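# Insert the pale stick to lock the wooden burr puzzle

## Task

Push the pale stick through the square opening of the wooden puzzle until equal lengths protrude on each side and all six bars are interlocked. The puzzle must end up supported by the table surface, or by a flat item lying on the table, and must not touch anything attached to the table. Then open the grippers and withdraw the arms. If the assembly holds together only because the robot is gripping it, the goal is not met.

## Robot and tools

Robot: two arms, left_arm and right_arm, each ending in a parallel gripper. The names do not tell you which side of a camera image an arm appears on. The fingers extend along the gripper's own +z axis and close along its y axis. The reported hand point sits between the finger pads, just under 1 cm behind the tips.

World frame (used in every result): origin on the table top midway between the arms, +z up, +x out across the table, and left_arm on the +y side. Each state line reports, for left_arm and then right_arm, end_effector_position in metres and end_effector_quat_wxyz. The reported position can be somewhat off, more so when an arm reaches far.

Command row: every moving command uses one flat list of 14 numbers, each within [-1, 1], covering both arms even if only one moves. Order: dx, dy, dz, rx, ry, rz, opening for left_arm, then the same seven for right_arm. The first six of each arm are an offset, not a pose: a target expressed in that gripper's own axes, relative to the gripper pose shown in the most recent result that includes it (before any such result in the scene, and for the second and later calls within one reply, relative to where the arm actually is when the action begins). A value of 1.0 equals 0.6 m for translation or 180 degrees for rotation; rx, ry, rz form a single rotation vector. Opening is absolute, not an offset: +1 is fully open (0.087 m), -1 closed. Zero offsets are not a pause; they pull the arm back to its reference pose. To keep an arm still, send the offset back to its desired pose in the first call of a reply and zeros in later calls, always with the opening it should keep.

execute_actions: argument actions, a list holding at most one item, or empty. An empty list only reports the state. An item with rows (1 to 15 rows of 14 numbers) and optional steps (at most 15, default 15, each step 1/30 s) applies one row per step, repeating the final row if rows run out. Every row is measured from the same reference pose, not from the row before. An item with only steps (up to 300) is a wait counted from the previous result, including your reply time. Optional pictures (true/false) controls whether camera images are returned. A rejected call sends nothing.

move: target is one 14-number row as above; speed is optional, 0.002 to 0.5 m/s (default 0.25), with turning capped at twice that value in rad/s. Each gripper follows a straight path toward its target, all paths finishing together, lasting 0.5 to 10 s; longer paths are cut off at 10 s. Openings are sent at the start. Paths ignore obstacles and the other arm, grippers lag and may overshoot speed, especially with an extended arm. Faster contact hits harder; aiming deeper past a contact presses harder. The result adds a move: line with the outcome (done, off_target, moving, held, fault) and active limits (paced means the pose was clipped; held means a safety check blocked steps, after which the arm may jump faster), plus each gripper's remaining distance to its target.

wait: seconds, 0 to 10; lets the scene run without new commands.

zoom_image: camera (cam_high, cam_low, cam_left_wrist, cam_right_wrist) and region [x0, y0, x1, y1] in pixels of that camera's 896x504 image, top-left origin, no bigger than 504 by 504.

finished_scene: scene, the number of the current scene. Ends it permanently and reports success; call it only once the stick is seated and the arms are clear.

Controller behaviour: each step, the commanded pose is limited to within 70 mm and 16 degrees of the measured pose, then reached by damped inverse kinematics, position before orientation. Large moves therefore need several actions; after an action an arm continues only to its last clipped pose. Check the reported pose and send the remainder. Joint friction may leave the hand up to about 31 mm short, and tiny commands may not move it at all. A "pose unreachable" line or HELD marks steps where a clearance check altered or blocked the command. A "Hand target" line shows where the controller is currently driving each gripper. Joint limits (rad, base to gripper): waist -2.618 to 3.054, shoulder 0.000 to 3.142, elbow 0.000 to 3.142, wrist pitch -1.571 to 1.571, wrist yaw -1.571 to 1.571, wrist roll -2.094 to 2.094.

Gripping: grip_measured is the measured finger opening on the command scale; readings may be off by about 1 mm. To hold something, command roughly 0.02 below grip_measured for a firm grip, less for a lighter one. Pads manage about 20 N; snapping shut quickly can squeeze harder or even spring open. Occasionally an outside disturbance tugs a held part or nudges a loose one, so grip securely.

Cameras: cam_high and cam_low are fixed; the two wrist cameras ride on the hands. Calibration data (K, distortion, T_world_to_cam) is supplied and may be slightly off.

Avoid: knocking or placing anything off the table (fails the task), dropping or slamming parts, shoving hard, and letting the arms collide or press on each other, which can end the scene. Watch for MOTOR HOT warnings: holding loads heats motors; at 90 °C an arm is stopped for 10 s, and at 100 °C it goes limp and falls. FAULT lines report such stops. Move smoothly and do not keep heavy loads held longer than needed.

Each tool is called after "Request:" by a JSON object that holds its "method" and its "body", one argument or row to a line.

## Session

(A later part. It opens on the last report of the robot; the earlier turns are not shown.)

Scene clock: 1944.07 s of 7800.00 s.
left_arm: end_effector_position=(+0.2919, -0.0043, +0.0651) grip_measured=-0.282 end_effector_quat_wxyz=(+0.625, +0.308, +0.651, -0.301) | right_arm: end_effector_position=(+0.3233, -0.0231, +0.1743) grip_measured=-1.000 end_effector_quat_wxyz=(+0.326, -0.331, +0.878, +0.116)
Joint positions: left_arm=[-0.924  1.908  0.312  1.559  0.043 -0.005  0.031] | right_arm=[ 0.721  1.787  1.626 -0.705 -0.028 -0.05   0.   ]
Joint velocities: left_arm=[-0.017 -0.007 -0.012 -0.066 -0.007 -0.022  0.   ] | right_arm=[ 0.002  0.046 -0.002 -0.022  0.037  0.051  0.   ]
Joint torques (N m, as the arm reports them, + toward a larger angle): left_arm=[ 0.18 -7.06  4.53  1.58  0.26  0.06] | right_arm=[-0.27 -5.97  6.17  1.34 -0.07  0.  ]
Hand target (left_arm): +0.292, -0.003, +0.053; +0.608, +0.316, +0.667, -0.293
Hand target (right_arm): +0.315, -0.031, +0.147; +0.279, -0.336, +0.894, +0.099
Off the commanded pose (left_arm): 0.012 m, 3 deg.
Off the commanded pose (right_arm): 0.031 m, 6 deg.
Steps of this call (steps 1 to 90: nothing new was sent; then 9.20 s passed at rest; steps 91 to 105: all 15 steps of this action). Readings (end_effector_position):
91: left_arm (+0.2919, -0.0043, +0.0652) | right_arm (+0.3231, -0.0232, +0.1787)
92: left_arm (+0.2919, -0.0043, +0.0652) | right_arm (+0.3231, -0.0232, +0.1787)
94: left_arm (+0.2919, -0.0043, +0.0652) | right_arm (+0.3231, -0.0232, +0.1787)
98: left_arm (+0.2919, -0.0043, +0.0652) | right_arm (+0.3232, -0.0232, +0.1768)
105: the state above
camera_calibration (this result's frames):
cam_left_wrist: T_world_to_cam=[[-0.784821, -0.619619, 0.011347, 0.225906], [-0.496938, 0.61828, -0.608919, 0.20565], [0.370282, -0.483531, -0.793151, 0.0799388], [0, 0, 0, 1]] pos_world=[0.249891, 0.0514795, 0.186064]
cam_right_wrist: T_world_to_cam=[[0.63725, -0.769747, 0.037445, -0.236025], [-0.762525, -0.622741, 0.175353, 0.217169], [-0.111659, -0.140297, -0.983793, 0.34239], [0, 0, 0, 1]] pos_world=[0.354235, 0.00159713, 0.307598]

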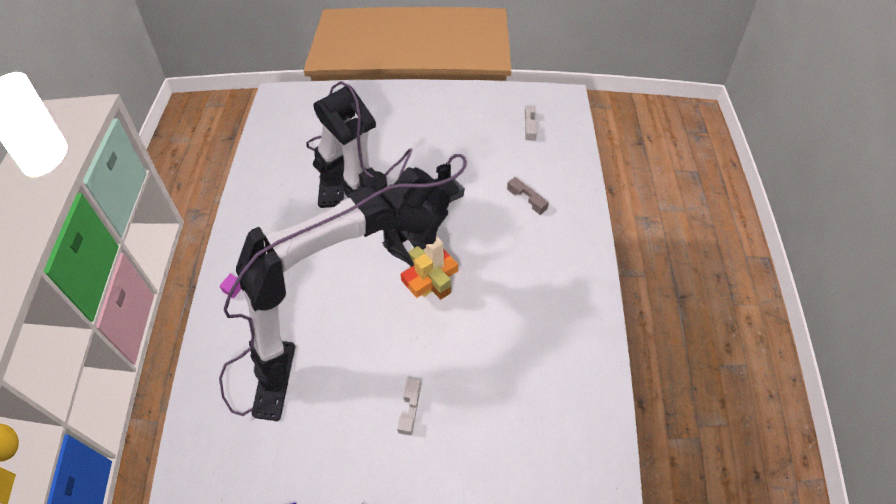

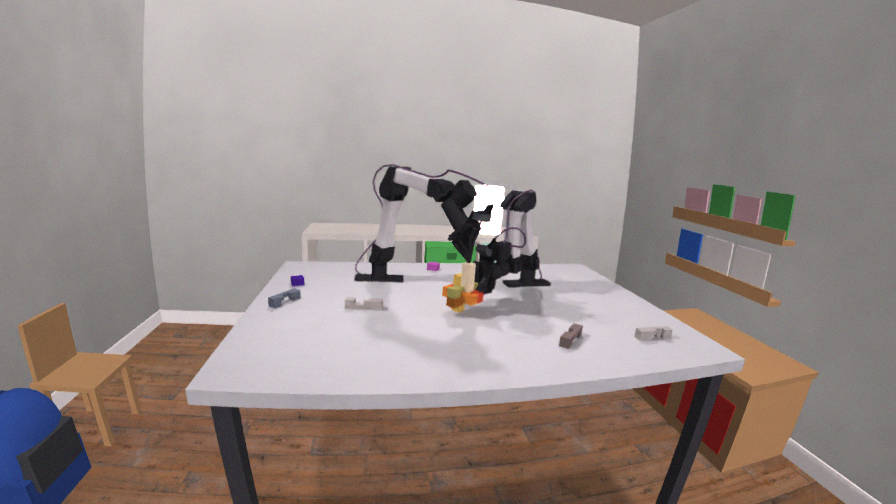

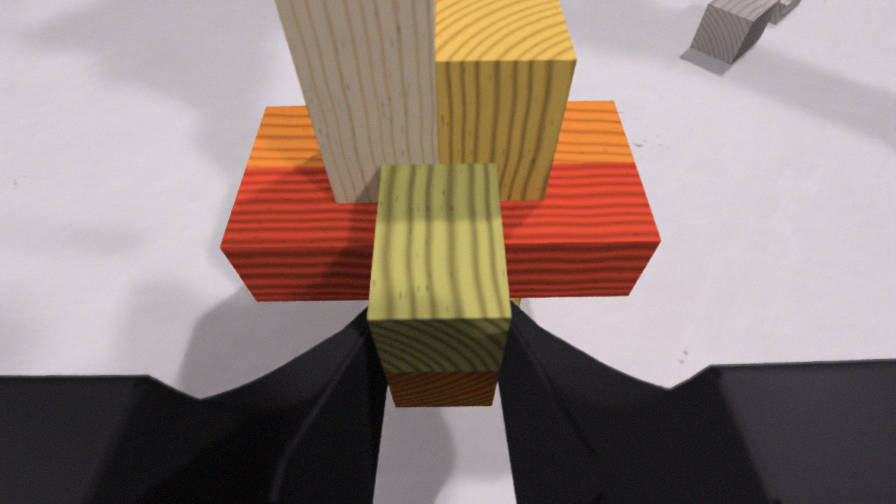

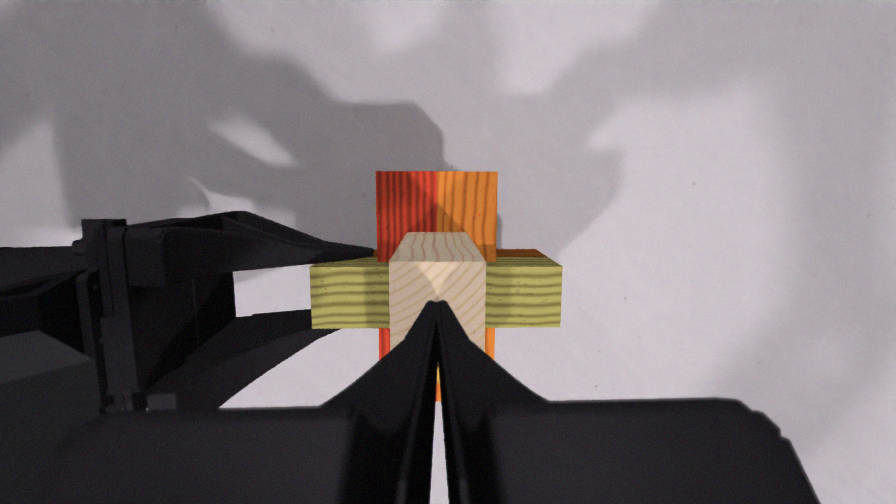

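Request:
{"method": "execute_actions", "body": {
  "actions": [
    {"rows": [[0.02,0.002,0,0,0.017,0,-0.32, 0.045,0,0.0248,0,0.0337,0,-1],[0.02,0.002,0,0,0.017,0,-0.32, 0.046,-0.004,0.026,0.0045,0.0343,0,-1],[0.02,0.002,0,0,0.017,0,-0.32, 0.047,-0.008,0.0273,0.009,0.035,0,-1],[0.02,0.002,0,0,0.017,0,-0.32, 0.047,-0.012,0.0273,0.0134,0.035,0,-1],[0.02,0.002,0,0,0.017,0,-0.32, 0.047,-0.012,0.0273,0.0134,0.035,0,-1],[0.02,0.002,0,0,0.017,0,-0.32, 0.047,-0.008,0.0273,0.009,0.035,0,-1],[0.02,0.002,0,0,0.017,0,-0.32, 0.047,-0.004,0.0273,0.0045,0.035,0,-1],[0.02,0.002,0,0,0.017,0,-0.32, 0.047,0,0.0273,0,0.035,0,-1],[0.02,0.002,0,0,0.017,0,-0.32, 0.047,0.004,0.0273,-0.0045,0.035,0,-1],[0.02,0.002,0,0,0.017,0,-0.32, 0.047,0.008,0.0273,-0.009,0.035,0,-1],[0.02,0.002,0,0,0.017,0,-0.32, 0.047,0.012,0.0273,-0.0134,0.035,0,-1],[0.02,0.002,0,0,0.017,0,-0.32, 0.047,0.012,0.0273,-0.0134,0.035,0,-1],[0.02,0.002,0,0,0.017,0,-0.32, 0.047,0.008,0.0273,-0.009,0.035,0,-1],[0.02,0.002,0,0,0.017,0,-0.32, 0.047,0.004,0.0273,-0.0045,0.035,0,-1],[0.02,0.002,0,0,0.017,0,-0.32, 0.047,0,0.0273,0,0.035,0,-1]], "steps": 15}
  ],
  "pictures": false
}}

Scene clock: 1954.07 s of 7800.00 s.
left_arm: end_effector_position=(+0.2919, -0.0043, +0.0650) grip_measured=-0.282 end_effector_quat_wxyz=(+0.625, +0.308, +0.651, -0.301) | right_arm: end_effector_position=(+0.3233, -0.0228, +0.1732) grip_measured=-1.000 end_effector_quat_wxyz=(+0.324, -0.331, +0.878, +0.116)
Joint positions: left_arm=[-0.924  1.908  0.312  1.559  0.042 -0.006  0.031] | right_arm=[ 0.721  1.79   1.626 -0.705 -0.029 -0.051  0.   ]
Joint velocities: left_arm=[-0.007  0.002 -0.007 -0.037 -0.007  0.022 -0.   ] | right_arm=[-0.002 -0.012 -0.012 -0.022  0.081 -0.066  0.   ]
Joint torques (N m, as the arm reports them, + toward a larger angle): left_arm=[ 0.21 -7.08  4.53  1.63  0.21  0.05] | right_arm=[-0.17 -5.47  6.2   1.34 -0.04  0.07]
Hand target (left_arm): +0.292, -0.003, +0.053; +0.608, +0.315, +0.667, -0.293
Hand target (right_arm): +0.315, -0.031, +0.145; +0.277, -0.336, +0.895, +0.098
Off the commanded pose (left_arm): 0.012 m, 3 deg.
Off the commanded pose (right_arm): 0.032 m, 6 deg.
Steps of this call (steps 1 to 90: nothing new was sent; then 6.50 s passed at rest; steps 91 to 105: all 15 steps of this action). Readings (end_effector_position):
91: left_arm (+0.2919, -0.0043, +0.0651) | right_arm (+0.3235, -0.0230, +0.1732)
92: left_arm (+0.2919, -0.0043, +0.0651) | right_arm (+0.3236, -0.0232, +0.1732)
94: left_arm (+0.2919, -0.0043, +0.0651) | right_arm (+0.3242, -0.0239, +0.1731)
98: left_arm (+0.2919, -0.0043, +0.0650) | right_arm (+0.3239, -0.0235, +0.1731)
105: the state above

Request:
{"method": "execute_actions", "body": {
  "actions": [
    {"rows": [[0.02,0.002,0,0,0.017,0,-0.32, 0.040,-0.003,0.020,0.0034,0.030,0,-1],[0.02,0.002,0,0,0.017,0,-0.32, 0.035,-0.006,0.017,0.0067,0.026,0,-1],[0.02,0.002,0,0,0.017,0,-0.32, 0.031,-0.009,0.015,0.010,0.0232,0,-1],[0.02,0.002,0,0,0.017,0,-0.32, 0.031,-0.012,0.015,0.0134,0.0232,0,-1],[0.02,0.002,0,0,0.017,0,-0.32, 0.031,-0.015,0.015,0.0168,0.0232,0,-1],[0.02,0.002,0,0,0.017,0,-0.32, 0.031,-0.018,0.015,0.020,0.0232,0,-1],[0.02,0.002,0,0,0.017,0,-0.32, 0.031,-0.018,0.015,0.020,0.0232,0,-1],[0.02,0.002,0,0,0.017,0,-0.32, 0.031,-0.018,0.015,0.020,0.0232,0,-1],[0.02,0.002,0,0,0.017,0,-0.32, 0.035,-0.018,0.018,0.020,0.026,0,-1],[0.02,0.002,0,0,0.017,0,-0.32, 0.039,-0.018,0.021,0.020,0.029,0,-1],[0.02,0.002,0,0,0.017,0,-0.32, 0.043,-0.015,0.023,0.0168,0.032,0,-1],[0.02,0.002,0,0,0.017,0,-0.32, 0.045,-0.012,0.025,0.0134,0.0337,0,-1],[0.02,0.002,0,0,0.017,0,-0.32, 0.045,-0.008,0.025,0.009,0.0337,0,-1],[0.02,0.002,0,0,0.017,0,-0.32, 0.045,-0.004,0.025,0.0045,0.0337,0,-1],[0.02,0.002,0,0,0.017,0,-0.32, 0.045,0,0.025,0,0.0337,0,-1]], "steps": 15}
  ]
}}

Scene clock: 1967.80 s of 7800.00 s.
left_arm: end_effector_position=(+0.2923, -0.0048, +0.0655) grip_measured=-0.282 end_effector_quat_wxyz=(+0.625, +0.308, +0.651, -0.301) | right_arm: end_effector_position=(+0.3245, -0.0243, +0.1731) grip_measured=-1.000 end_effector_quat_wxyz=(+0.326, -0.329, +0.879, +0.110)
Joint positions: left_arm=[-0.924  1.908  0.314  1.558  0.042 -0.006  0.031] | right_arm=[ 0.723  1.79   1.626 -0.705 -0.013 -0.05   0.   ]
Joint velocities: left_arm=[ 0.002 -0.017  0.027  0.051  0.007 -0.037 -0.   ] | right_arm=[-0.007 -0.002  0.007  0.125 -0.095  0.007  0.   ]
Joint torques (N m, as the arm reports them, + toward a larger angle): left_arm=[-0.13 -6.91  4.34  1.67  0.25  0.05] | right_arm=[-0.28 -5.7   6.01  1.35 -0.09  0.02]
Hand target (left_arm): +0.292, -0.003, +0.053; +0.608, +0.315, +0.667, -0.293
Hand target (right_arm): +0.315, -0.031, +0.146; +0.278, -0.336, +0.894, +0.099
Off the commanded pose (left_arm): 0.013 m, 3 deg.
Off the commanded pose (right_arm): 0.031 m, 6 deg.
Steps of this call (steps 1 to 90: nothing new was sent; then 10.23 s passed at rest; steps 91 to 105: all 15 steps of this action). Readings (end_effector_position):
91: left_arm (+0.2919, -0.0043, +0.0650) | right_arm (+0.3236, -0.0231, +0.1732)
92: left_arm (+0.2919, -0.0043, +0.0650) | right_arm (+0.3238, -0.0233, +0.1732)
94: left_arm (+0.2919, -0.0043, +0.0650) | right_arm (+0.3242, -0.0239, +0.1731)
98: left_arm (+0.2922, -0.0047, +0.0654) | right_arm (+0.3251, -0.0251, +0.1731)
105: the state above
camera_calibration (this result's frames):
cam_left_wrist: T_world_to_cam=[[-0.784569, -0.619925, 0.0120337, 0.22585], [-0.497085, 0.617267, -0.609827, 0.206488], [0.370619, -0.484433, -0.792443, 0.079735], [0, 0, 0, 1]] pos_world=[0.250286, 0.0511781, 0.18639]
cam_right_wrist: T_world_to_cam=[[0.631062, -0.774236, 0.0481626, -0.237594], [-0.768129, -0.615, 0.178193, 0.219021], [-0.108344, -0.149446, -0.982816, 0.339715], [0, 0, 0, 1]] pos_world=[0.354979, 0.001513, 0.306292]

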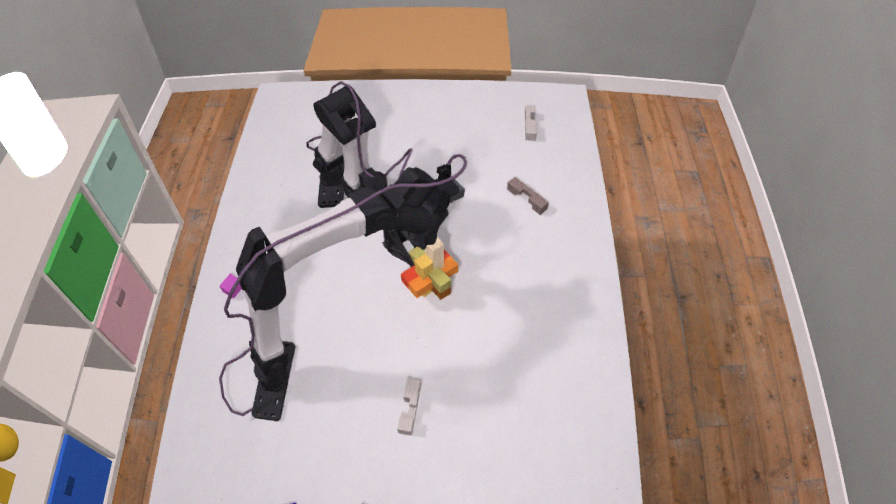

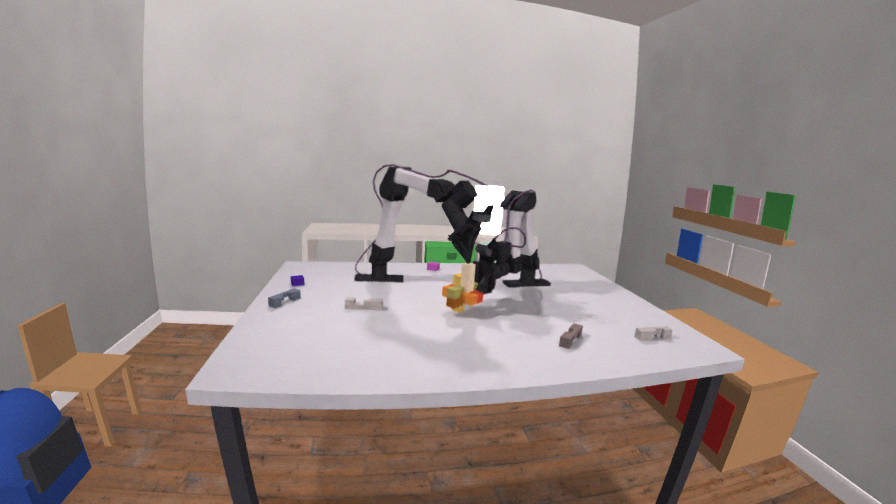

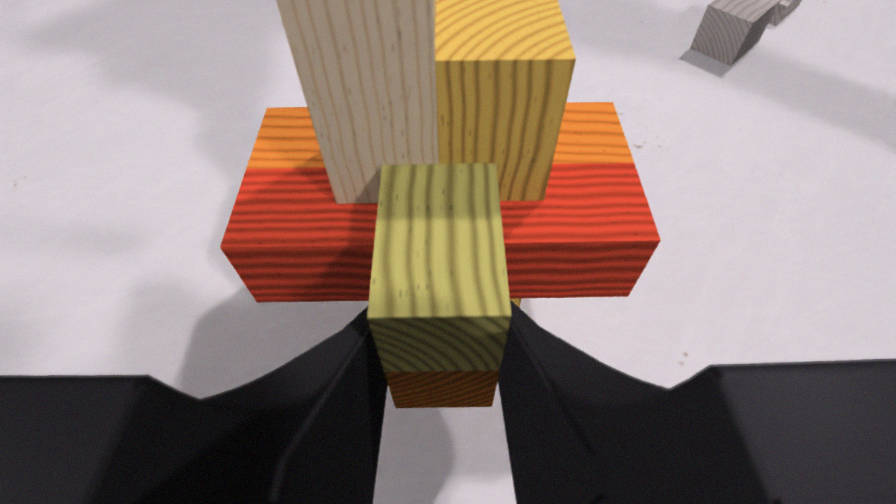

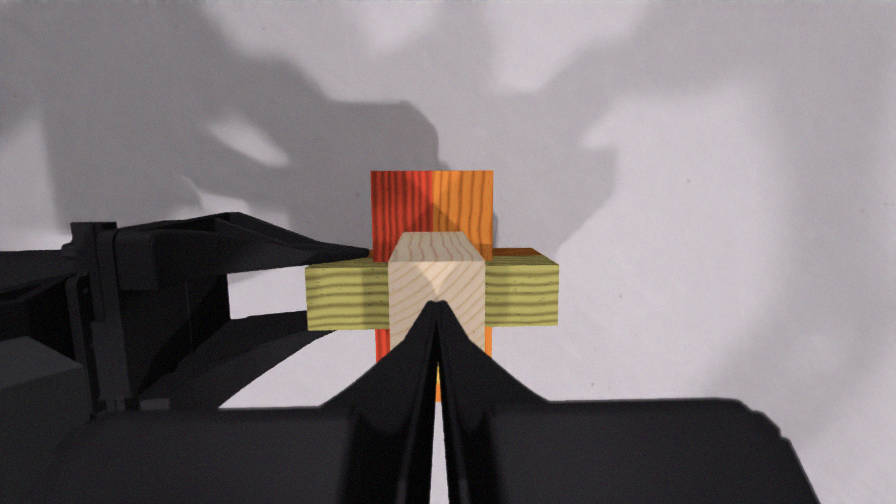

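Request:
{"method": "execute_actions", "body": {
  "actions": [
    {"rows": [[0.021,0.002,-0.001,0,0.017,0,-0.32, 0.040,0.005,0.020,-0.0056,0.030,0,-1],[0.021,0.002,-0.001,0,0.017,0,-0.32, 0.035,0.008,0.017,-0.009,0.026,0,-1],[0.021,0.002,-0.001,0,0.017,0,-0.32, 0.031,0.011,0.015,-0.0123,0.0232,0,-1],[0.021,0.002,-0.001,0,0.017,0,-0.32, 0.031,0.014,0.015,-0.0157,0.0232,0,-1],[0.021,0.002,-0.001,0,0.017,0,-0.32, 0.031,0.017,0.015,-0.019,0.0232,0,-1],[0.021,0.002,-0.001,0,0.017,0,-0.32, 0.031,0.020,0.015,-0.0224,0.0232,0,-1],[0.021,0.002,-0.001,0,0.017,0,-0.32, 0.031,0.020,0.015,-0.0224,0.0232,0,-1],[0.021,0.002,-0.001,0,0.017,0,-0.32, 0.031,0.020,0.015,-0.0224,0.0232,0,-1],[0.021,0.002,-0.001,0,0.017,0,-0.32, 0.035,0.020,0.018,-0.0224,0.026,0,-1],[0.021,0.002,-0.001,0,0.017,0,-0.32, 0.039,0.020,0.021,-0.0224,0.029,0,-1],[0.021,0.002,-0.001,0,0.017,0,-0.32, 0.043,0.017,0.023,-0.019,0.032,0,-1],[0.021,0.002,-0.001,0,0.017,0,-0.32, 0.045,0.014,0.025,-0.0157,0.0337,0,-1],[0.021,0.002,-0.001,0,0.017,0,-0.32, 0.045,0.011,0.025,-0.0123,0.0337,0,-1],[0.021,0.002,-0.001,0,0.017,0,-0.32, 0.045,0.008,0.025,-0.009,0.0337,0,-1],[0.021,0.002,-0.001,0,0.017,0,-0.32, 0.045,0.005,0.025,-0.0056,0.0337,0,-1]], "steps": 15}
  ]
}}

Scene clock: 1976.90 s of 7800.00 s.
left_arm: end_effector_position=(+0.2923, -0.0048, +0.0655) grip_measured=-0.282 end_effector_quat_wxyz=(+0.625, +0.308, +0.651, -0.301) | right_arm: end_effector_position=(+0.3242, -0.0238, +0.1732) grip_measured=-1.000 end_effector_quat_wxyz=(+0.325, -0.332, +0.878, +0.115)
Joint positions: left_arm=[-0.924  1.908  0.314  1.558  0.042 -0.006  0.031] | right_arm=[ 0.718  1.79   1.626 -0.705 -0.028 -0.054  0.   ]
Joint velocities: left_arm=[-0.007 -0.017  0.012 -0.081 -0.037  0.022 -0.   ] | right_arm=[ 0.012  0.012 -0.002  0.007  0.037 -0.037  0.   ]
Joint torques (N m, as the arm reports them, + toward a larger angle): left_arm=[ 0.21 -6.98  4.27  1.66  0.24  0.  ] | right_arm=[ 0.4  -5.61  6.15  1.32 -0.09  0.1 ]
Hand target (left_arm): +0.292, -0.003, +0.053; +0.608, +0.315, +0.667, -0.293
Hand target (right_arm): +0.315, -0.030, +0.146; +0.277, -0.337, +0.894, +0.100
Off the commanded pose (left_arm): 0.013 m, 3 deg.
Off the commanded pose (right_arm): 0.031 m, 6 deg.
Steps of this call (steps 1 to 90: nothing new was sent; then 5.60 s passed at rest; steps 91 to 105: all 15 steps of this action). Readings (end_effector_position):
91: left_arm (+0.2923, -0.0048, +0.0655) | right_arm (+0.3243, -0.0240, +0.1731)
92: left_arm (+0.2923, -0.0048, +0.0655) | right_arm (+0.3241, -0.0238, +0.1731)
94: left_arm (+0.2923, -0.0048, +0.0655) | right_arm (+0.3237, -0.0233, +0.1731)
98: left_arm (+0.2923, -0.0048, +0.0655) | right_arm (+0.3235, -0.0230, +0.1732)
105: the state above
camera_calibration (this result's frames):
cam_left_wrist: T_world_to_cam=[[-0.784569, -0.619925, 0.0120337, 0.22585], [-0.497085, 0.617267, -0.609827, 0.206488], [0.370619, -0.484433, -0.792443, 0.079735], [0, 0, 0, 1]] pos_world=[0.250286, 0.0511781, 0.18639]
cam_right_wrist: T_world_to_cam=[[0.637943, -0.769069, 0.039534, -0.237696], [-0.761864, -0.622819, 0.177933, 0.216855], [-0.11222, -0.14363, -0.983248, 0.341231], [0, 0, 0, 1]] pos_world=[0.355143, 0.00126768, 0.306326]

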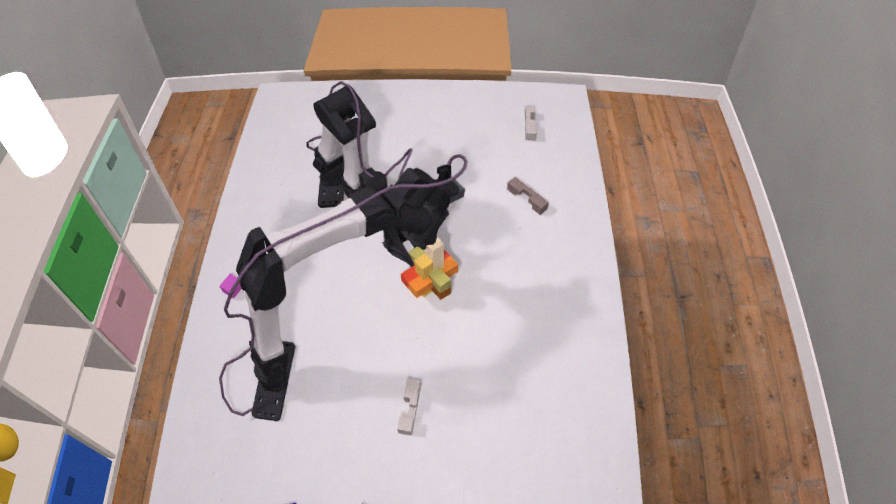

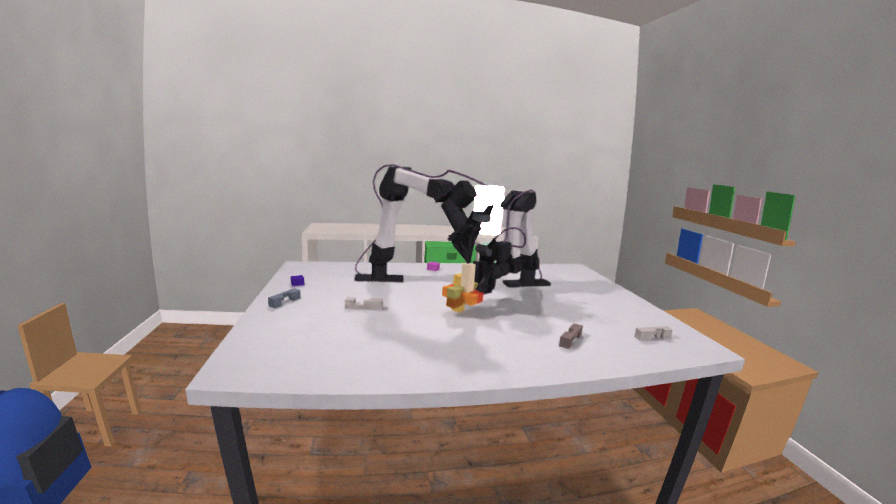

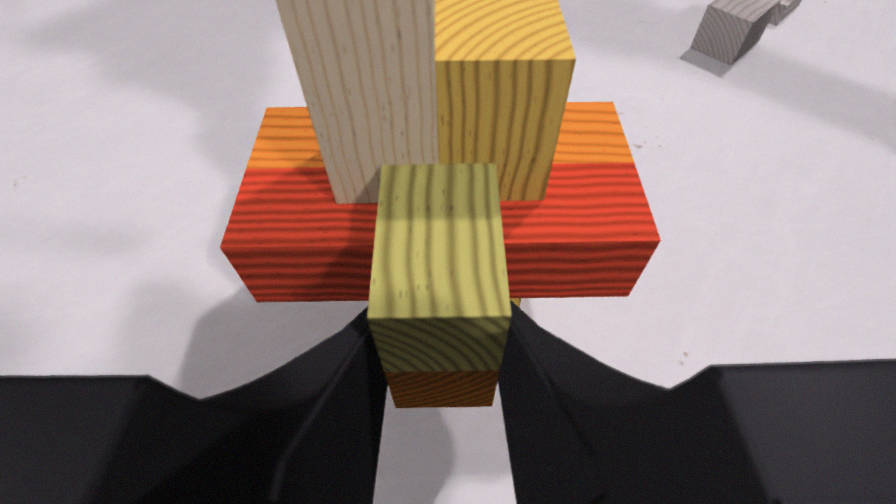

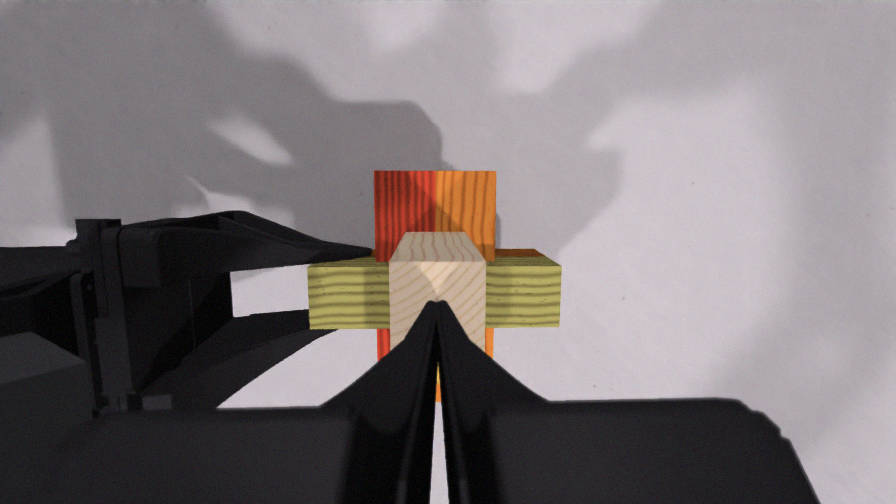

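Request:
{"method": "execute_actions", "body": {
  "actions": [
    {"rows": [[0.021,0.002,-0.001,0,0.017,0,-0.32, 0.040,0.004,0.020,-0.002,0.030,0,-1],[0.021,0.002,-0.001,0,0.017,0,-0.32, 0.035,0.008,0.017,-0.004,0.026,0,-1],[0.021,0.002,-0.001,0,0.017,0,-0.32, 0.031,0.011,0.015,-0.006,0.0232,0,-1],[0.021,0.002,-0.001,0,0.017,0,-0.32, 0.031,0.014,0.015,-0.007,0.0232,0,-1],[0.021,0.002,-0.001,0,0.017,0,-0.32, 0.031,0.017,0.015,-0.008,0.0232,0,-1],[0.021,0.002,-0.001,0,0.017,0,-0.32, 0.031,0.020,0.015,-0.009,0.0232,0,-1],[0.021,0.002,-0.001,0,0.017,0,-0.32, 0.031,0.023,0.015,-0.010,0.0232,0,-1],[0.021,0.002,-0.001,0,0.017,0,-0.32, 0.031,0.025,0.015,-0.011,0.0232,0,-1]], "steps": 15}
  ],
  "pictures": false
}}

Scene clock: 1986.00 s of 7800.00 s.
left_arm: end_effector_position=(+0.2923, -0.0048, +0.0655) grip_measured=-0.282 end_effector_quat_wxyz=(+0.625, +0.308, +0.651, -0.301) | right_arm: end_effector_position=(+0.3235, -0.0230, +0.1731) grip_measured=-1.000 end_effector_quat_wxyz=(+0.325, -0.333, +0.878, +0.112)
Joint positions: left_arm=[-0.924  1.908  0.314  1.558  0.042 -0.006  0.031] | right_arm=[ 0.724  1.79   1.626 -0.705 -0.02  -0.054  0.   ]
Joint velocities: left_arm=[ 0.027 -0.007 -0.017  0.066 -0.051 -0.081  0.   ] | right_arm=[-0.012 -0.007 -0.007 -0.051  0.022 -0.022  0.   ]
Joint torques (N m, as the arm reports them, + toward a larger angle): left_arm=[ 0.04 -6.9   4.21  1.68  0.23  0.05] | right_arm=[ 1.68 -7.    6.23  1.52 -0.35  0.2 ]
Hand target (left_arm): +0.292, -0.003, +0.053; +0.608, +0.315, +0.667, -0.293
Hand target (right_arm): +0.308, -0.019, +0.155; +0.287, -0.341, +0.888, +0.117
Off the commanded pose (left_arm): 0.013 m, 3 deg.
Off the commanded pose (right_arm): 0.025 m, 5 deg.
Steps of this call (steps 1 to 90: nothing new was sent; then 5.60 s passed at rest; steps 91 to 105: all 15 steps of this action). Readings (end_effector_position):
91: left_arm (+0.2923, -0.0048, +0.0655) | right_arm (+0.3243, -0.0240, +0.1732)
92: left_arm (+0.2923, -0.0048, +0.0655) | right_arm (+0.3243, -0.0240, +0.1732)
94: left_arm (+0.2923, -0.0048, +0.0655) | right_arm (+0.3243, -0.0240, +0.1732)
98: left_arm (+0.2923, -0.0048, +0.0655) | right_arm (+0.3234, -0.0229, +0.1732)
105: the state above

Request:
{"method": "execute_actions", "body": {
  "actions": [
    {"rows": [[0.021,0.002,-0.001,0,0.017,0,-0.32, 0.033,0.022,0.017,-0.011,0.025,0,-1],[0.021,0.002,-0.001,0,0.017,0,-0.32, 0.036,0.021,0.019,-0.011,0.027,0,-1],[0.021,0.002,-0.001,0,0.017,0,-0.32, 0.039,0.020,0.021,-0.0105,0.029,0,-1],[0.021,0.002,-0.001,0,0.017,0,-0.32, 0.042,0.018,0.023,-0.010,0.031,0,-1],[0.021,0.002,-0.001,0,0.017,0,-0.32, 0.045,0.016,0.025,-0.009,0.0337,0,-1],[0.021,0.002,-0.001,0,0.017,0,-0.32, 0.047,0.014,0.027,-0.008,0.035,0,-1],[0.021,0.002,-0.001,0,0.017,0,-0.32, 0.049,0.012,0.029,-0.007,0.0365,0,-1],[0.021,0.002,-0.001,0,0.017,0,-0.32, 0.049,0.010,0.029,-0.006,0.0365,0,-1],[0.021,0.002,-0.001,0,0.017,0,-0.32, 0.049,0.008,0.029,-0.005,0.0365,0,-1],[0.021,0.002,-0.001,0,0.017,0,-0.32, 0.049,0.006,0.029,-0.004,0.0365,0,-1],[0.021,0.002,-0.001,0,0.017,0,-0.32, 0.049,0.004,0.029,-0.003,0.0365,0,-1],[0.021,0.002,-0.001,0,0.017,0,-0.32, 0.049,0.002,0.029,-0.002,0.0365,0,-1]], "steps": 15}
  ]
}}

Scene clock: 1993.30 s of 7800.00 s.
left_arm: end_effector_position=(+0.2923, -0.0048, +0.0655) grip_measured=-0.282 end_effector_quat_wxyz=(+0.625, +0.307, +0.651, -0.302) | right_arm: end_effector_position=(+0.3241, -0.0236, +0.1721) grip_measured=-1.000 end_effector_quat_wxyz=(+0.325, -0.332, +0.879, +0.110)
Joint positions: left_arm=[-0.924  1.908  0.314  1.558  0.042 -0.007  0.031] | right_arm=[ 0.724  1.792  1.626 -0.705 -0.016 -0.054  0.   ]
Joint velocities: left_arm=[-0.017 -0.007 -0.017 -0.081  0.066 -0.037  0.001] | right_arm=[ 0.017  0.007 -0.017  0.081  0.066 -0.022  0.   ]
Joint torques (N m, as the arm reports them, + toward a larger angle): left_arm=[-0.02 -6.74  4.26  1.65  0.22  0.09] | right_arm=[-0.1  -5.75  6.16  1.38 -0.1   0.03]
Hand target (left_arm): +0.292, -0.003, +0.053; +0.608, +0.315, +0.667, -0.294
Hand target (right_arm): +0.314, -0.031, +0.143; +0.274, -0.339, +0.895, +0.096
Off the commanded pose (left_arm): 0.013 m, 3 deg.
Off the commanded pose (right_arm): 0.033 m, 6 deg.
Steps of this call (steps 1 to 90: nothing new was sent; then 3.80 s passed at rest; steps 91 to 105: all 15 steps of this action). Readings (end_effector_position):
91: left_arm (+0.2923, -0.0048, +0.0655) | right_arm (+0.3236, -0.0232, +0.1731)
92: left_arm (+0.2923, -0.0048, +0.0655) | right_arm (+0.3236, -0.0232, +0.1731)
94: left_arm (+0.2923, -0.0048, +0.0655) | right_arm (+0.3237, -0.0232, +0.1731)
98: left_arm (+0.2923, -0.0048, +0.0655) | right_arm (+0.3239, -0.0234, +0.1725)
105: the state above
camera_calibration (this result's frames):
cam_left_wrist: T_world_to_cam=[[-0.784544, -0.619941, 0.012796, 0.225761], [-0.497463, 0.616961, -0.609828, 0.206598], [0.370162, -0.484803, -0.792431, 0.0798655], [0, 0, 0, 1]] pos_world=[0.250331, 0.0512149, 0.186388]
cam_right_wrist: T_world_to_cam=[[0.635402, -0.770637, 0.0488201, -0.238218], [-0.764477, -0.618894, 0.180402, 0.217693], [-0.10881, -0.15195, -0.982381, 0.338814], [0, 0, 0, 1]] pos_world=[0.354652, 0.00263257, 0.305202]

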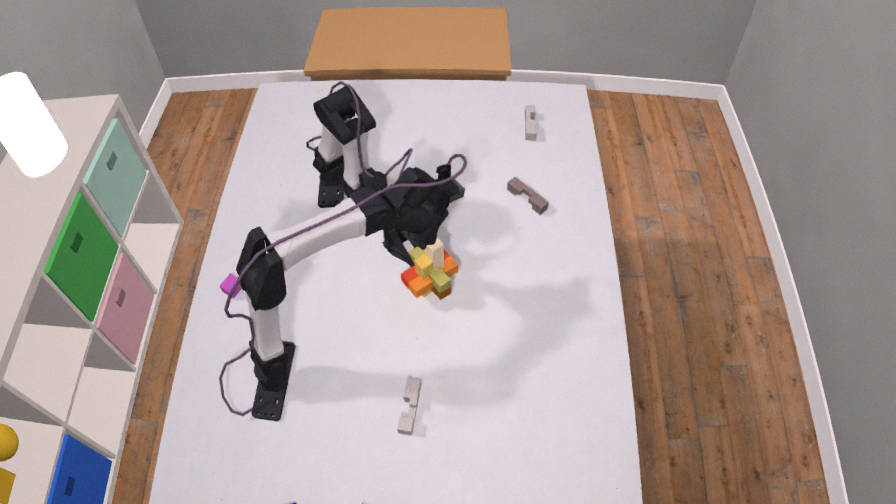

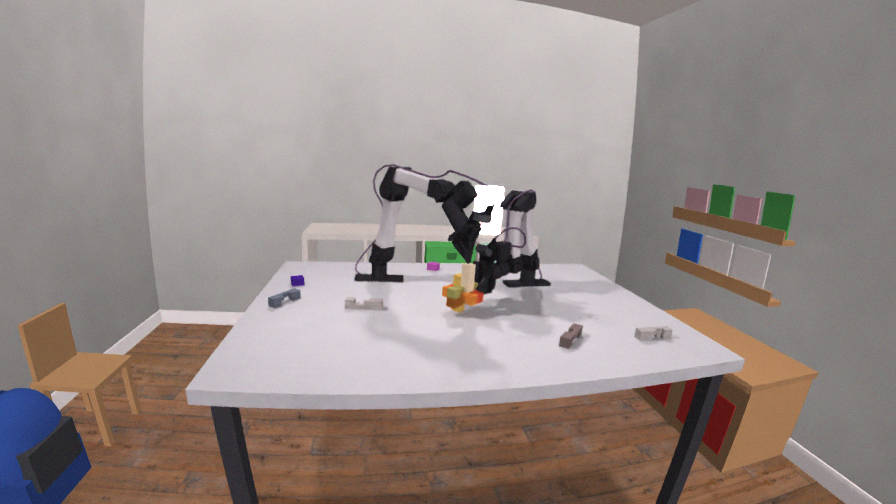

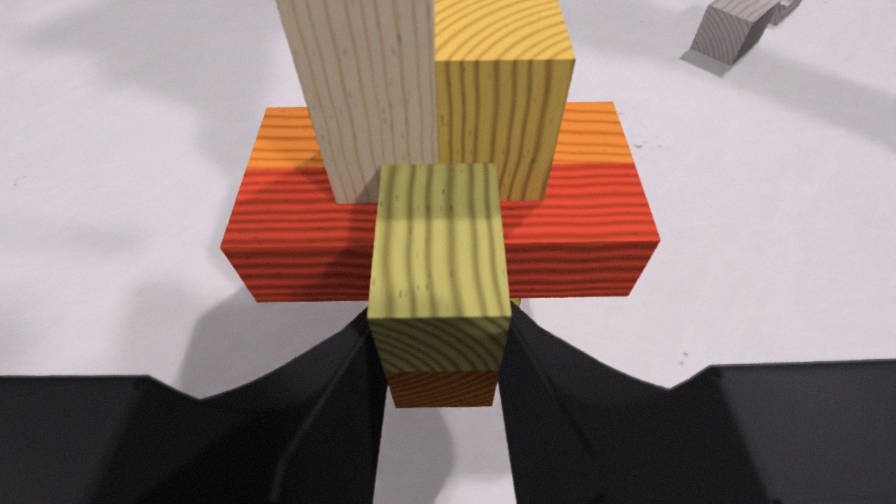

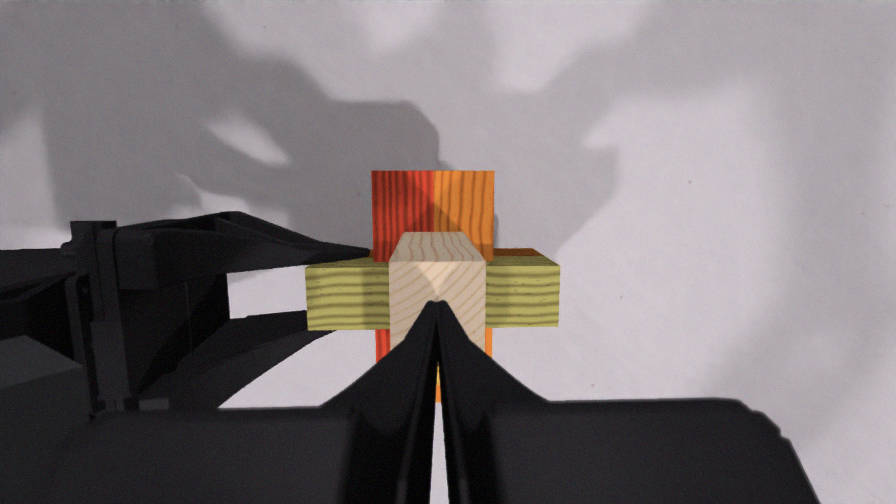

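Request:
{"method": "execute_actions", "body": {
  "actions": [
    {"rows": [[0.021,0.002,-0.001,0,0.017,0,-0.32, 0.049,0.002,0.027,-0.002,0.0365,0,-1],[0.021,0.002,-0.001,0,0.017,0,-0.32, 0.051,0.002,0.026,-0.002,0.038,0,-1],[0.021,0.002,-0.001,0,0.017,0,-0.32, 0.053,0.002,0.025,-0.002,0.0395,0,-1],[0.021,0.002,-0.001,0,0.017,0,-0.32, 0.055,0.002,0.024,-0.002,0.041,0,-1],[0.021,0.002,-0.001,0,0.017,0,-0.32, 0.057,0.002,0.023,-0.002,0.0425,0,-1],[0.021,0.002,-0.001,0,0.017,0,-0.32, 0.058,0.002,0.024,-0.002,0.0433,0,-1],[0.021,0.002,-0.001,0,0.017,0,-0.32, 0.0595,0.002,0.0253,-0.002,0.0445,0,-1],[0.021,0.002,-0.001,0,0.017,0,-0.32, 0.061,0.002,0.0272,-0.002,0.0455,0,-1],[0.021,0.002,-0.001,0,0.017,0,-0.32, 0.062,0.002,0.029,-0.002,0.0464,0,-1],[0.021,0.002,-0.001,0,0.017,0,-0.32, 0.0635,0.002,0.031,-0.002,0.0474,0,-1]], "steps": 15}
  ],
  "pictures": false
}}

Scene clock: 2000.60 s of 7800.00 s.
left_arm: end_effector_position=(+0.2923, -0.0048, +0.0655) grip_measured=-0.282 end_effector_quat_wxyz=(+0.625, +0.307, +0.651, -0.302) | right_arm: end_effector_position=(+0.3242, -0.0238, +0.1651) grip_measured=-1.000 end_effector_quat_wxyz=(+0.317, -0.333, +0.882, +0.106)
Joint positions: left_arm=[-0.924  1.908  0.314  1.558  0.042 -0.007  0.031] | right_arm=[ 0.724  1.807  1.626 -0.709 -0.014 -0.054  0.   ]
Joint velocities: left_arm=[ 0.007 -0.017 -0.017  0.051  0.051 -0.051 -0.001] | right_arm=[ 0.007  0.012  0.002 -0.051  0.007 -0.007  0.   ]
Joint torques (N m, as the arm reports them, + toward a larger angle): left_arm=[ 0.22 -7.    4.32  1.69  0.22  0.05] | right_arm=[-0.09 -5.75  6.26  1.01 -0.04  0.03]
Hand target (left_arm): +0.292, -0.003, +0.053; +0.608, +0.315, +0.667, -0.294
Hand target (right_arm): +0.311, -0.035, +0.136; +0.259, -0.339, +0.900, +0.088
Off the commanded pose (left_arm): 0.013 m, 3 deg.
Off the commanded pose (right_arm): 0.036 m, 7 deg.
Steps of this call (steps 1 to 90: nothing new was sent; then 3.80 s passed at rest; steps 91 to 105: all 15 steps of this action). Readings (end_effector_position):
91: left_arm (+0.2923, -0.0048, +0.0655) | right_arm (+0.3242, -0.0237, +0.1721)
92: left_arm (+0.2923, -0.0048, +0.0655) | right_arm (+0.3242, -0.0237, +0.1721)
94: left_arm (+0.2923, -0.0048, +0.0655) | right_arm (+0.3242, -0.0238, +0.1721)
98: left_arm (+0.2923, -0.0048, +0.0655) | right_arm (+0.3240, -0.0239, +0.1718)
105: the state above

Request:
{"method": "execute_actions", "body": {
  "actions": [
    {"rows": [[0.021,0.002,-0.001,0,0.017,0,-0.32, 0.057,0.0045,0.0222,-0.005,0.043,0,-1],[0.021,0.002,-0.001,0,0.017,0,-0.32, 0.0586,0.0045,0.024,-0.005,0.044,0,-1],[0.021,0.002,-0.001,0,0.017,0,-0.32, 0.0604,0.0045,0.0266,-0.005,0.0452,0,-1],[0.021,0.002,-0.001,0,0.017,0,-0.32, 0.0621,0.0045,0.0291,-0.005,0.0464,0,-1],[0.021,0.002,-0.001,0,0.017,0,-0.32, 0.0638,0.0045,0.0316,-0.005,0.0477,0,-1],[0.021,0.002,-0.001,0,0.017,0,-0.32, 0.0656,0.0045,0.0341,-0.005,0.049,0,-1],[0.021,0.002,-0.001,0,0.017,0,-0.32, 0.0673,0.0045,0.0366,-0.005,0.0502,0,-1],[0.021,0.002,-0.001,0,0.017,0,-0.32, 0.069,0.0045,0.0391,-0.005,0.0515,0,-1],[0.021,0.002,-0.001,0,0.017,0,-0.32, 0.0708,0.0045,0.0416,-0.005,0.0528,0,-1],[0.021,0.002,-0.001,0,0.017,0,-0.32, 0.0725,0.0045,0.0441,-0.005,0.054,0,-1],[0.021,0.002,-0.001,0,0.017,0,-0.32, 0.0743,0.0045,0.0467,-0.005,0.0553,0,-1],[0.021,0.002,-0.001,0,0.017,0,-0.32, 0.076,0.0045,0.0492,-0.005,0.0566,0,-1]], "steps": 15}
  ],
  "pictures": false
}}

Scene clock: 2012.40 s of 7800.00 s.
left_arm: end_effector_position=(+0.2925, -0.0046, +0.0655) grip_measured=-0.282 end_effector_quat_wxyz=(+0.625, +0.305, +0.652, -0.302) | right_arm: end_effector_position=(+0.3249, -0.0233, +0.1491) grip_measured=-1.000 end_effector_quat_wxyz=(+0.299, -0.335, +0.888, +0.101)
Joint positions: left_arm=[-0.924  1.908  0.314  1.558  0.04  -0.011  0.031] | right_arm=[ 0.724  1.843  1.626 -0.712 -0.014 -0.054  0.   ]
Joint velocities: left_arm=[-0.017 -0.007  0.007  0.051 -0.007  0.007 -0.   ] | right_arm=[-0.022  0.066  0.012 -0.037  0.007  0.022  0.   ]
Joint torques (N m, as the arm reports them, + toward a larger angle): left_arm=[ 0.1  -7.02  4.23  1.7   0.28  0.07] | right_arm=[-0.31 -5.65  6.26  1.01 -0.14  0.06]
Hand target (left_arm): +0.292, -0.003, +0.053; +0.608, +0.315, +0.667, -0.294
Hand target (right_arm): +0.310, -0.034, +0.116; +0.236, -0.342, +0.906, +0.084
Off the commanded pose (left_arm): 0.013 m, 3 deg.
Off the commanded pose (right_arm): 0.040 m, 8 deg.
Steps of this call (steps 1 to 90: nothing new was sent; then 8.30 s passed at rest; steps 91 to 105: all 15 steps of this action). Readings (end_effector_position):
91: left_arm (+0.2923, -0.0048, +0.0655) | right_arm (+0.3241, -0.0239, +0.1648)
92: left_arm (+0.2923, -0.0048, +0.0655) | right_arm (+0.3241, -0.0239, +0.1648)
94: left_arm (+0.2923, -0.0048, +0.0655) | right_arm (+0.3241, -0.0239, +0.1648)
98: left_arm (+0.2923, -0.0048, +0.0655) | right_arm (+0.3244, -0.0237, +0.1610)
105: the state above

Request:
{"method": "execute_actions", "body": {
  "actions": [
    {"rows": [[0.021,0.002,-0.001,0,0.017,0.003,-0.32, 0.057,0.0045,0.0222,-0.005,0.043,0,-1],[0.021,0.002,-0.001,0,0.017,0.003,-0.32, 0.0586,0.0045,0.024,-0.005,0.044,0,-1],[0.021,0.002,-0.001,0,0.017,0.003,-0.32, 0.0604,0.0045,0.0266,-0.005,0.0452,0,-1],[0.021,0.002,-0.001,0,0.017,0.003,-0.32, 0.0621,0.0045,0.0291,-0.005,0.0464,0,-1],[0.021,0.002,-0.001,0,0.017,0.003,-0.32, 0.0638,0.0045,0.0316,-0.005,0.0477,0,-1],[0.021,0.002,-0.001,0,0.017,0.003,-0.32, 0.0656,0.0045,0.0341,-0.005,0.049,0,-1],[0.021,0.002,-0.001,0,0.017,0.003,-0.32, 0.0673,0.0045,0.0366,-0.005,0.0502,0,-1],[0.021,0.002,-0.001,0,0.017,0.003,-0.32, 0.069,0.0045,0.0391,-0.005,0.0515,0,-1],[0.021,0.002,-0.001,0,0.017,0.003,-0.32, 0.0708,0.0045,0.0416,-0.005,0.0528,0,-1],[0.021,0.002,-0.001,0,0.017,0.003,-0.32, 0.0725,0.0045,0.0441,-0.005,0.054,0,-1],[0.021,0.002,-0.001,0,0.017,0.003,-0.32, 0.0743,0.0045,0.0467,-0.005,0.0553,0,-1],[0.021,0.002,-0.001,0,0.017,0.003,-0.32, 0.076,0.0045,0.0492,-0.005,0.0566,0,-1]], "steps": 15}
  ]
}}

Scene clock: 2020.80 s of 7800.00 s.
left_arm: end_effector_position=(+0.2925, -0.0046, +0.0655) grip_measured=-0.282 end_effector_quat_wxyz=(+0.625, +0.305, +0.652, -0.302) | right_arm: end_effector_position=(+0.3248, -0.0234, +0.1342) grip_measured=-1.000 end_effector_quat_wxyz=(+0.282, -0.337, +0.893, +0.096)
Joint positions: left_arm=[-0.924  1.908  0.314  1.558  0.04  -0.011  0.031] | right_arm=[ 0.724  1.876  1.626 -0.716 -0.014 -0.054  0.   ]
Joint velocities: left_arm=[-0.027 -0.002 -0.007 -0.037 -0.022  0.022  0.   ] | right_arm=[-0.007  0.11  -0.002 -0.066  0.037  0.037  0.   ]
Joint torques (N m, as the arm reports them, + toward a larger angle): left_arm=[-0.04 -6.87  4.02  1.66  0.28  0.18] | right_arm=[-0.26 -6.16  6.01  0.94 -0.11  0.03]
Hand target (left_arm): +0.292, -0.003, +0.053; +0.609, +0.316, +0.667, -0.291
Hand target (right_arm): +0.309, -0.035, +0.101; +0.218, -0.343, +0.910, +0.079
Off the commanded pose (left_arm): 0.013 m, 3 deg.
Off the commanded pose (right_arm): 0.041 m, 8 deg.
Steps of this call (steps 1 to 90: nothing new was sent; then 4.90 s passed at rest; steps 91 to 105: all 15 steps of this action). Readings (end_effector_position):
91: left_arm (+0.2925, -0.0046, +0.0655) | right_arm (+0.3248, -0.0234, +0.1477)
92: left_arm (+0.2925, -0.0046, +0.0655) | right_arm (+0.3248, -0.0234, +0.1477)
94: left_arm (+0.2925, -0.0046, +0.0655) | right_arm (+0.3248, -0.0234, +0.1477)
98: left_arm (+0.2925, -0.0046, +0.0655) | right_arm (+0.3248, -0.0234, +0.1468)
105: the state above
camera_calibration (this result's frames):
cam_left_wrist: T_world_to_cam=[[-0.782745, -0.622114, 0.0168912, 0.22525], [-0.501142, 0.61398, -0.609824, 0.207661], [0.369009, -0.485801, -0.792357, 0.0801989], [0, 0, 0, 1]] pos_world=[0.250787, 0.0515925, 0.186378]
cam_right_wrist: T_world_to_cam=[[0.638254, -0.76837, 0.0473269, -0.237324], [-0.748232, -0.604718, 0.272884, 0.207819], [-0.181056, -0.209581, -0.960882, 0.320894], [0, 0, 0, 1]] pos_world=[0.365069, 0.0105724, 0.262863]

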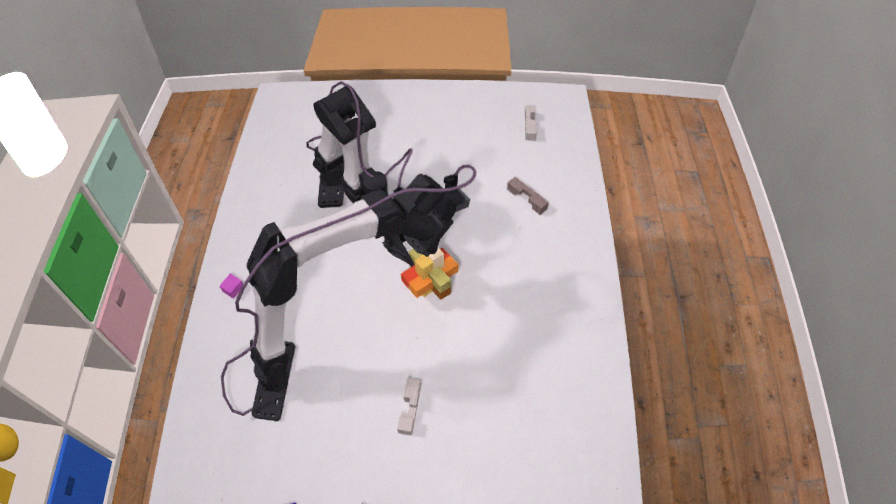

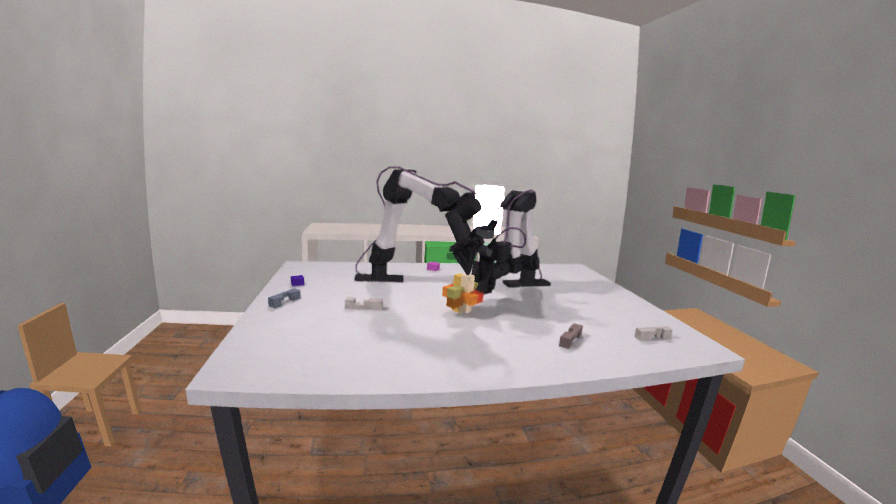

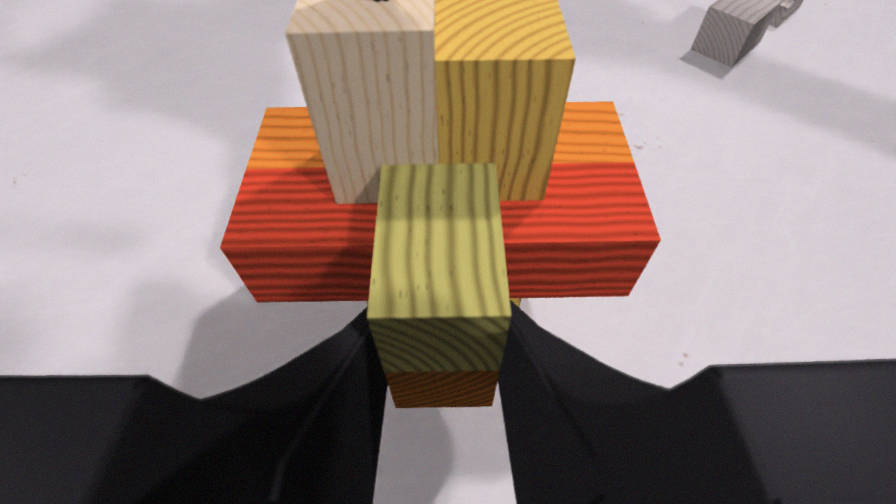

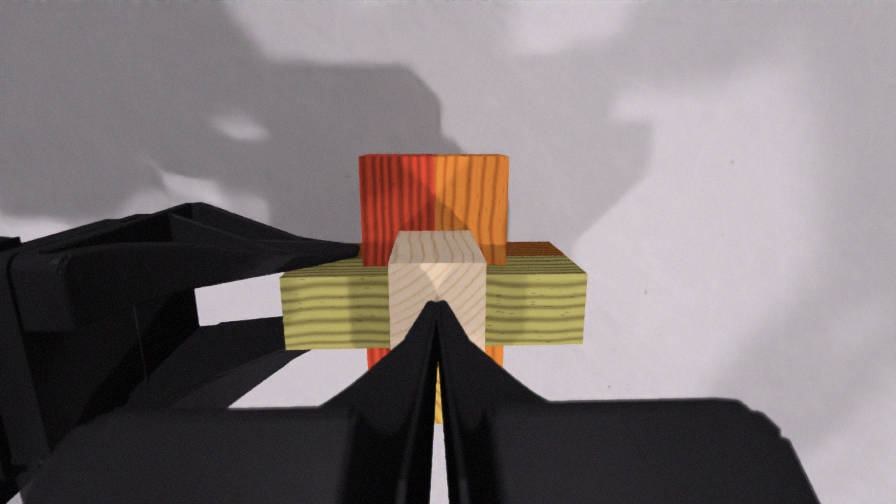

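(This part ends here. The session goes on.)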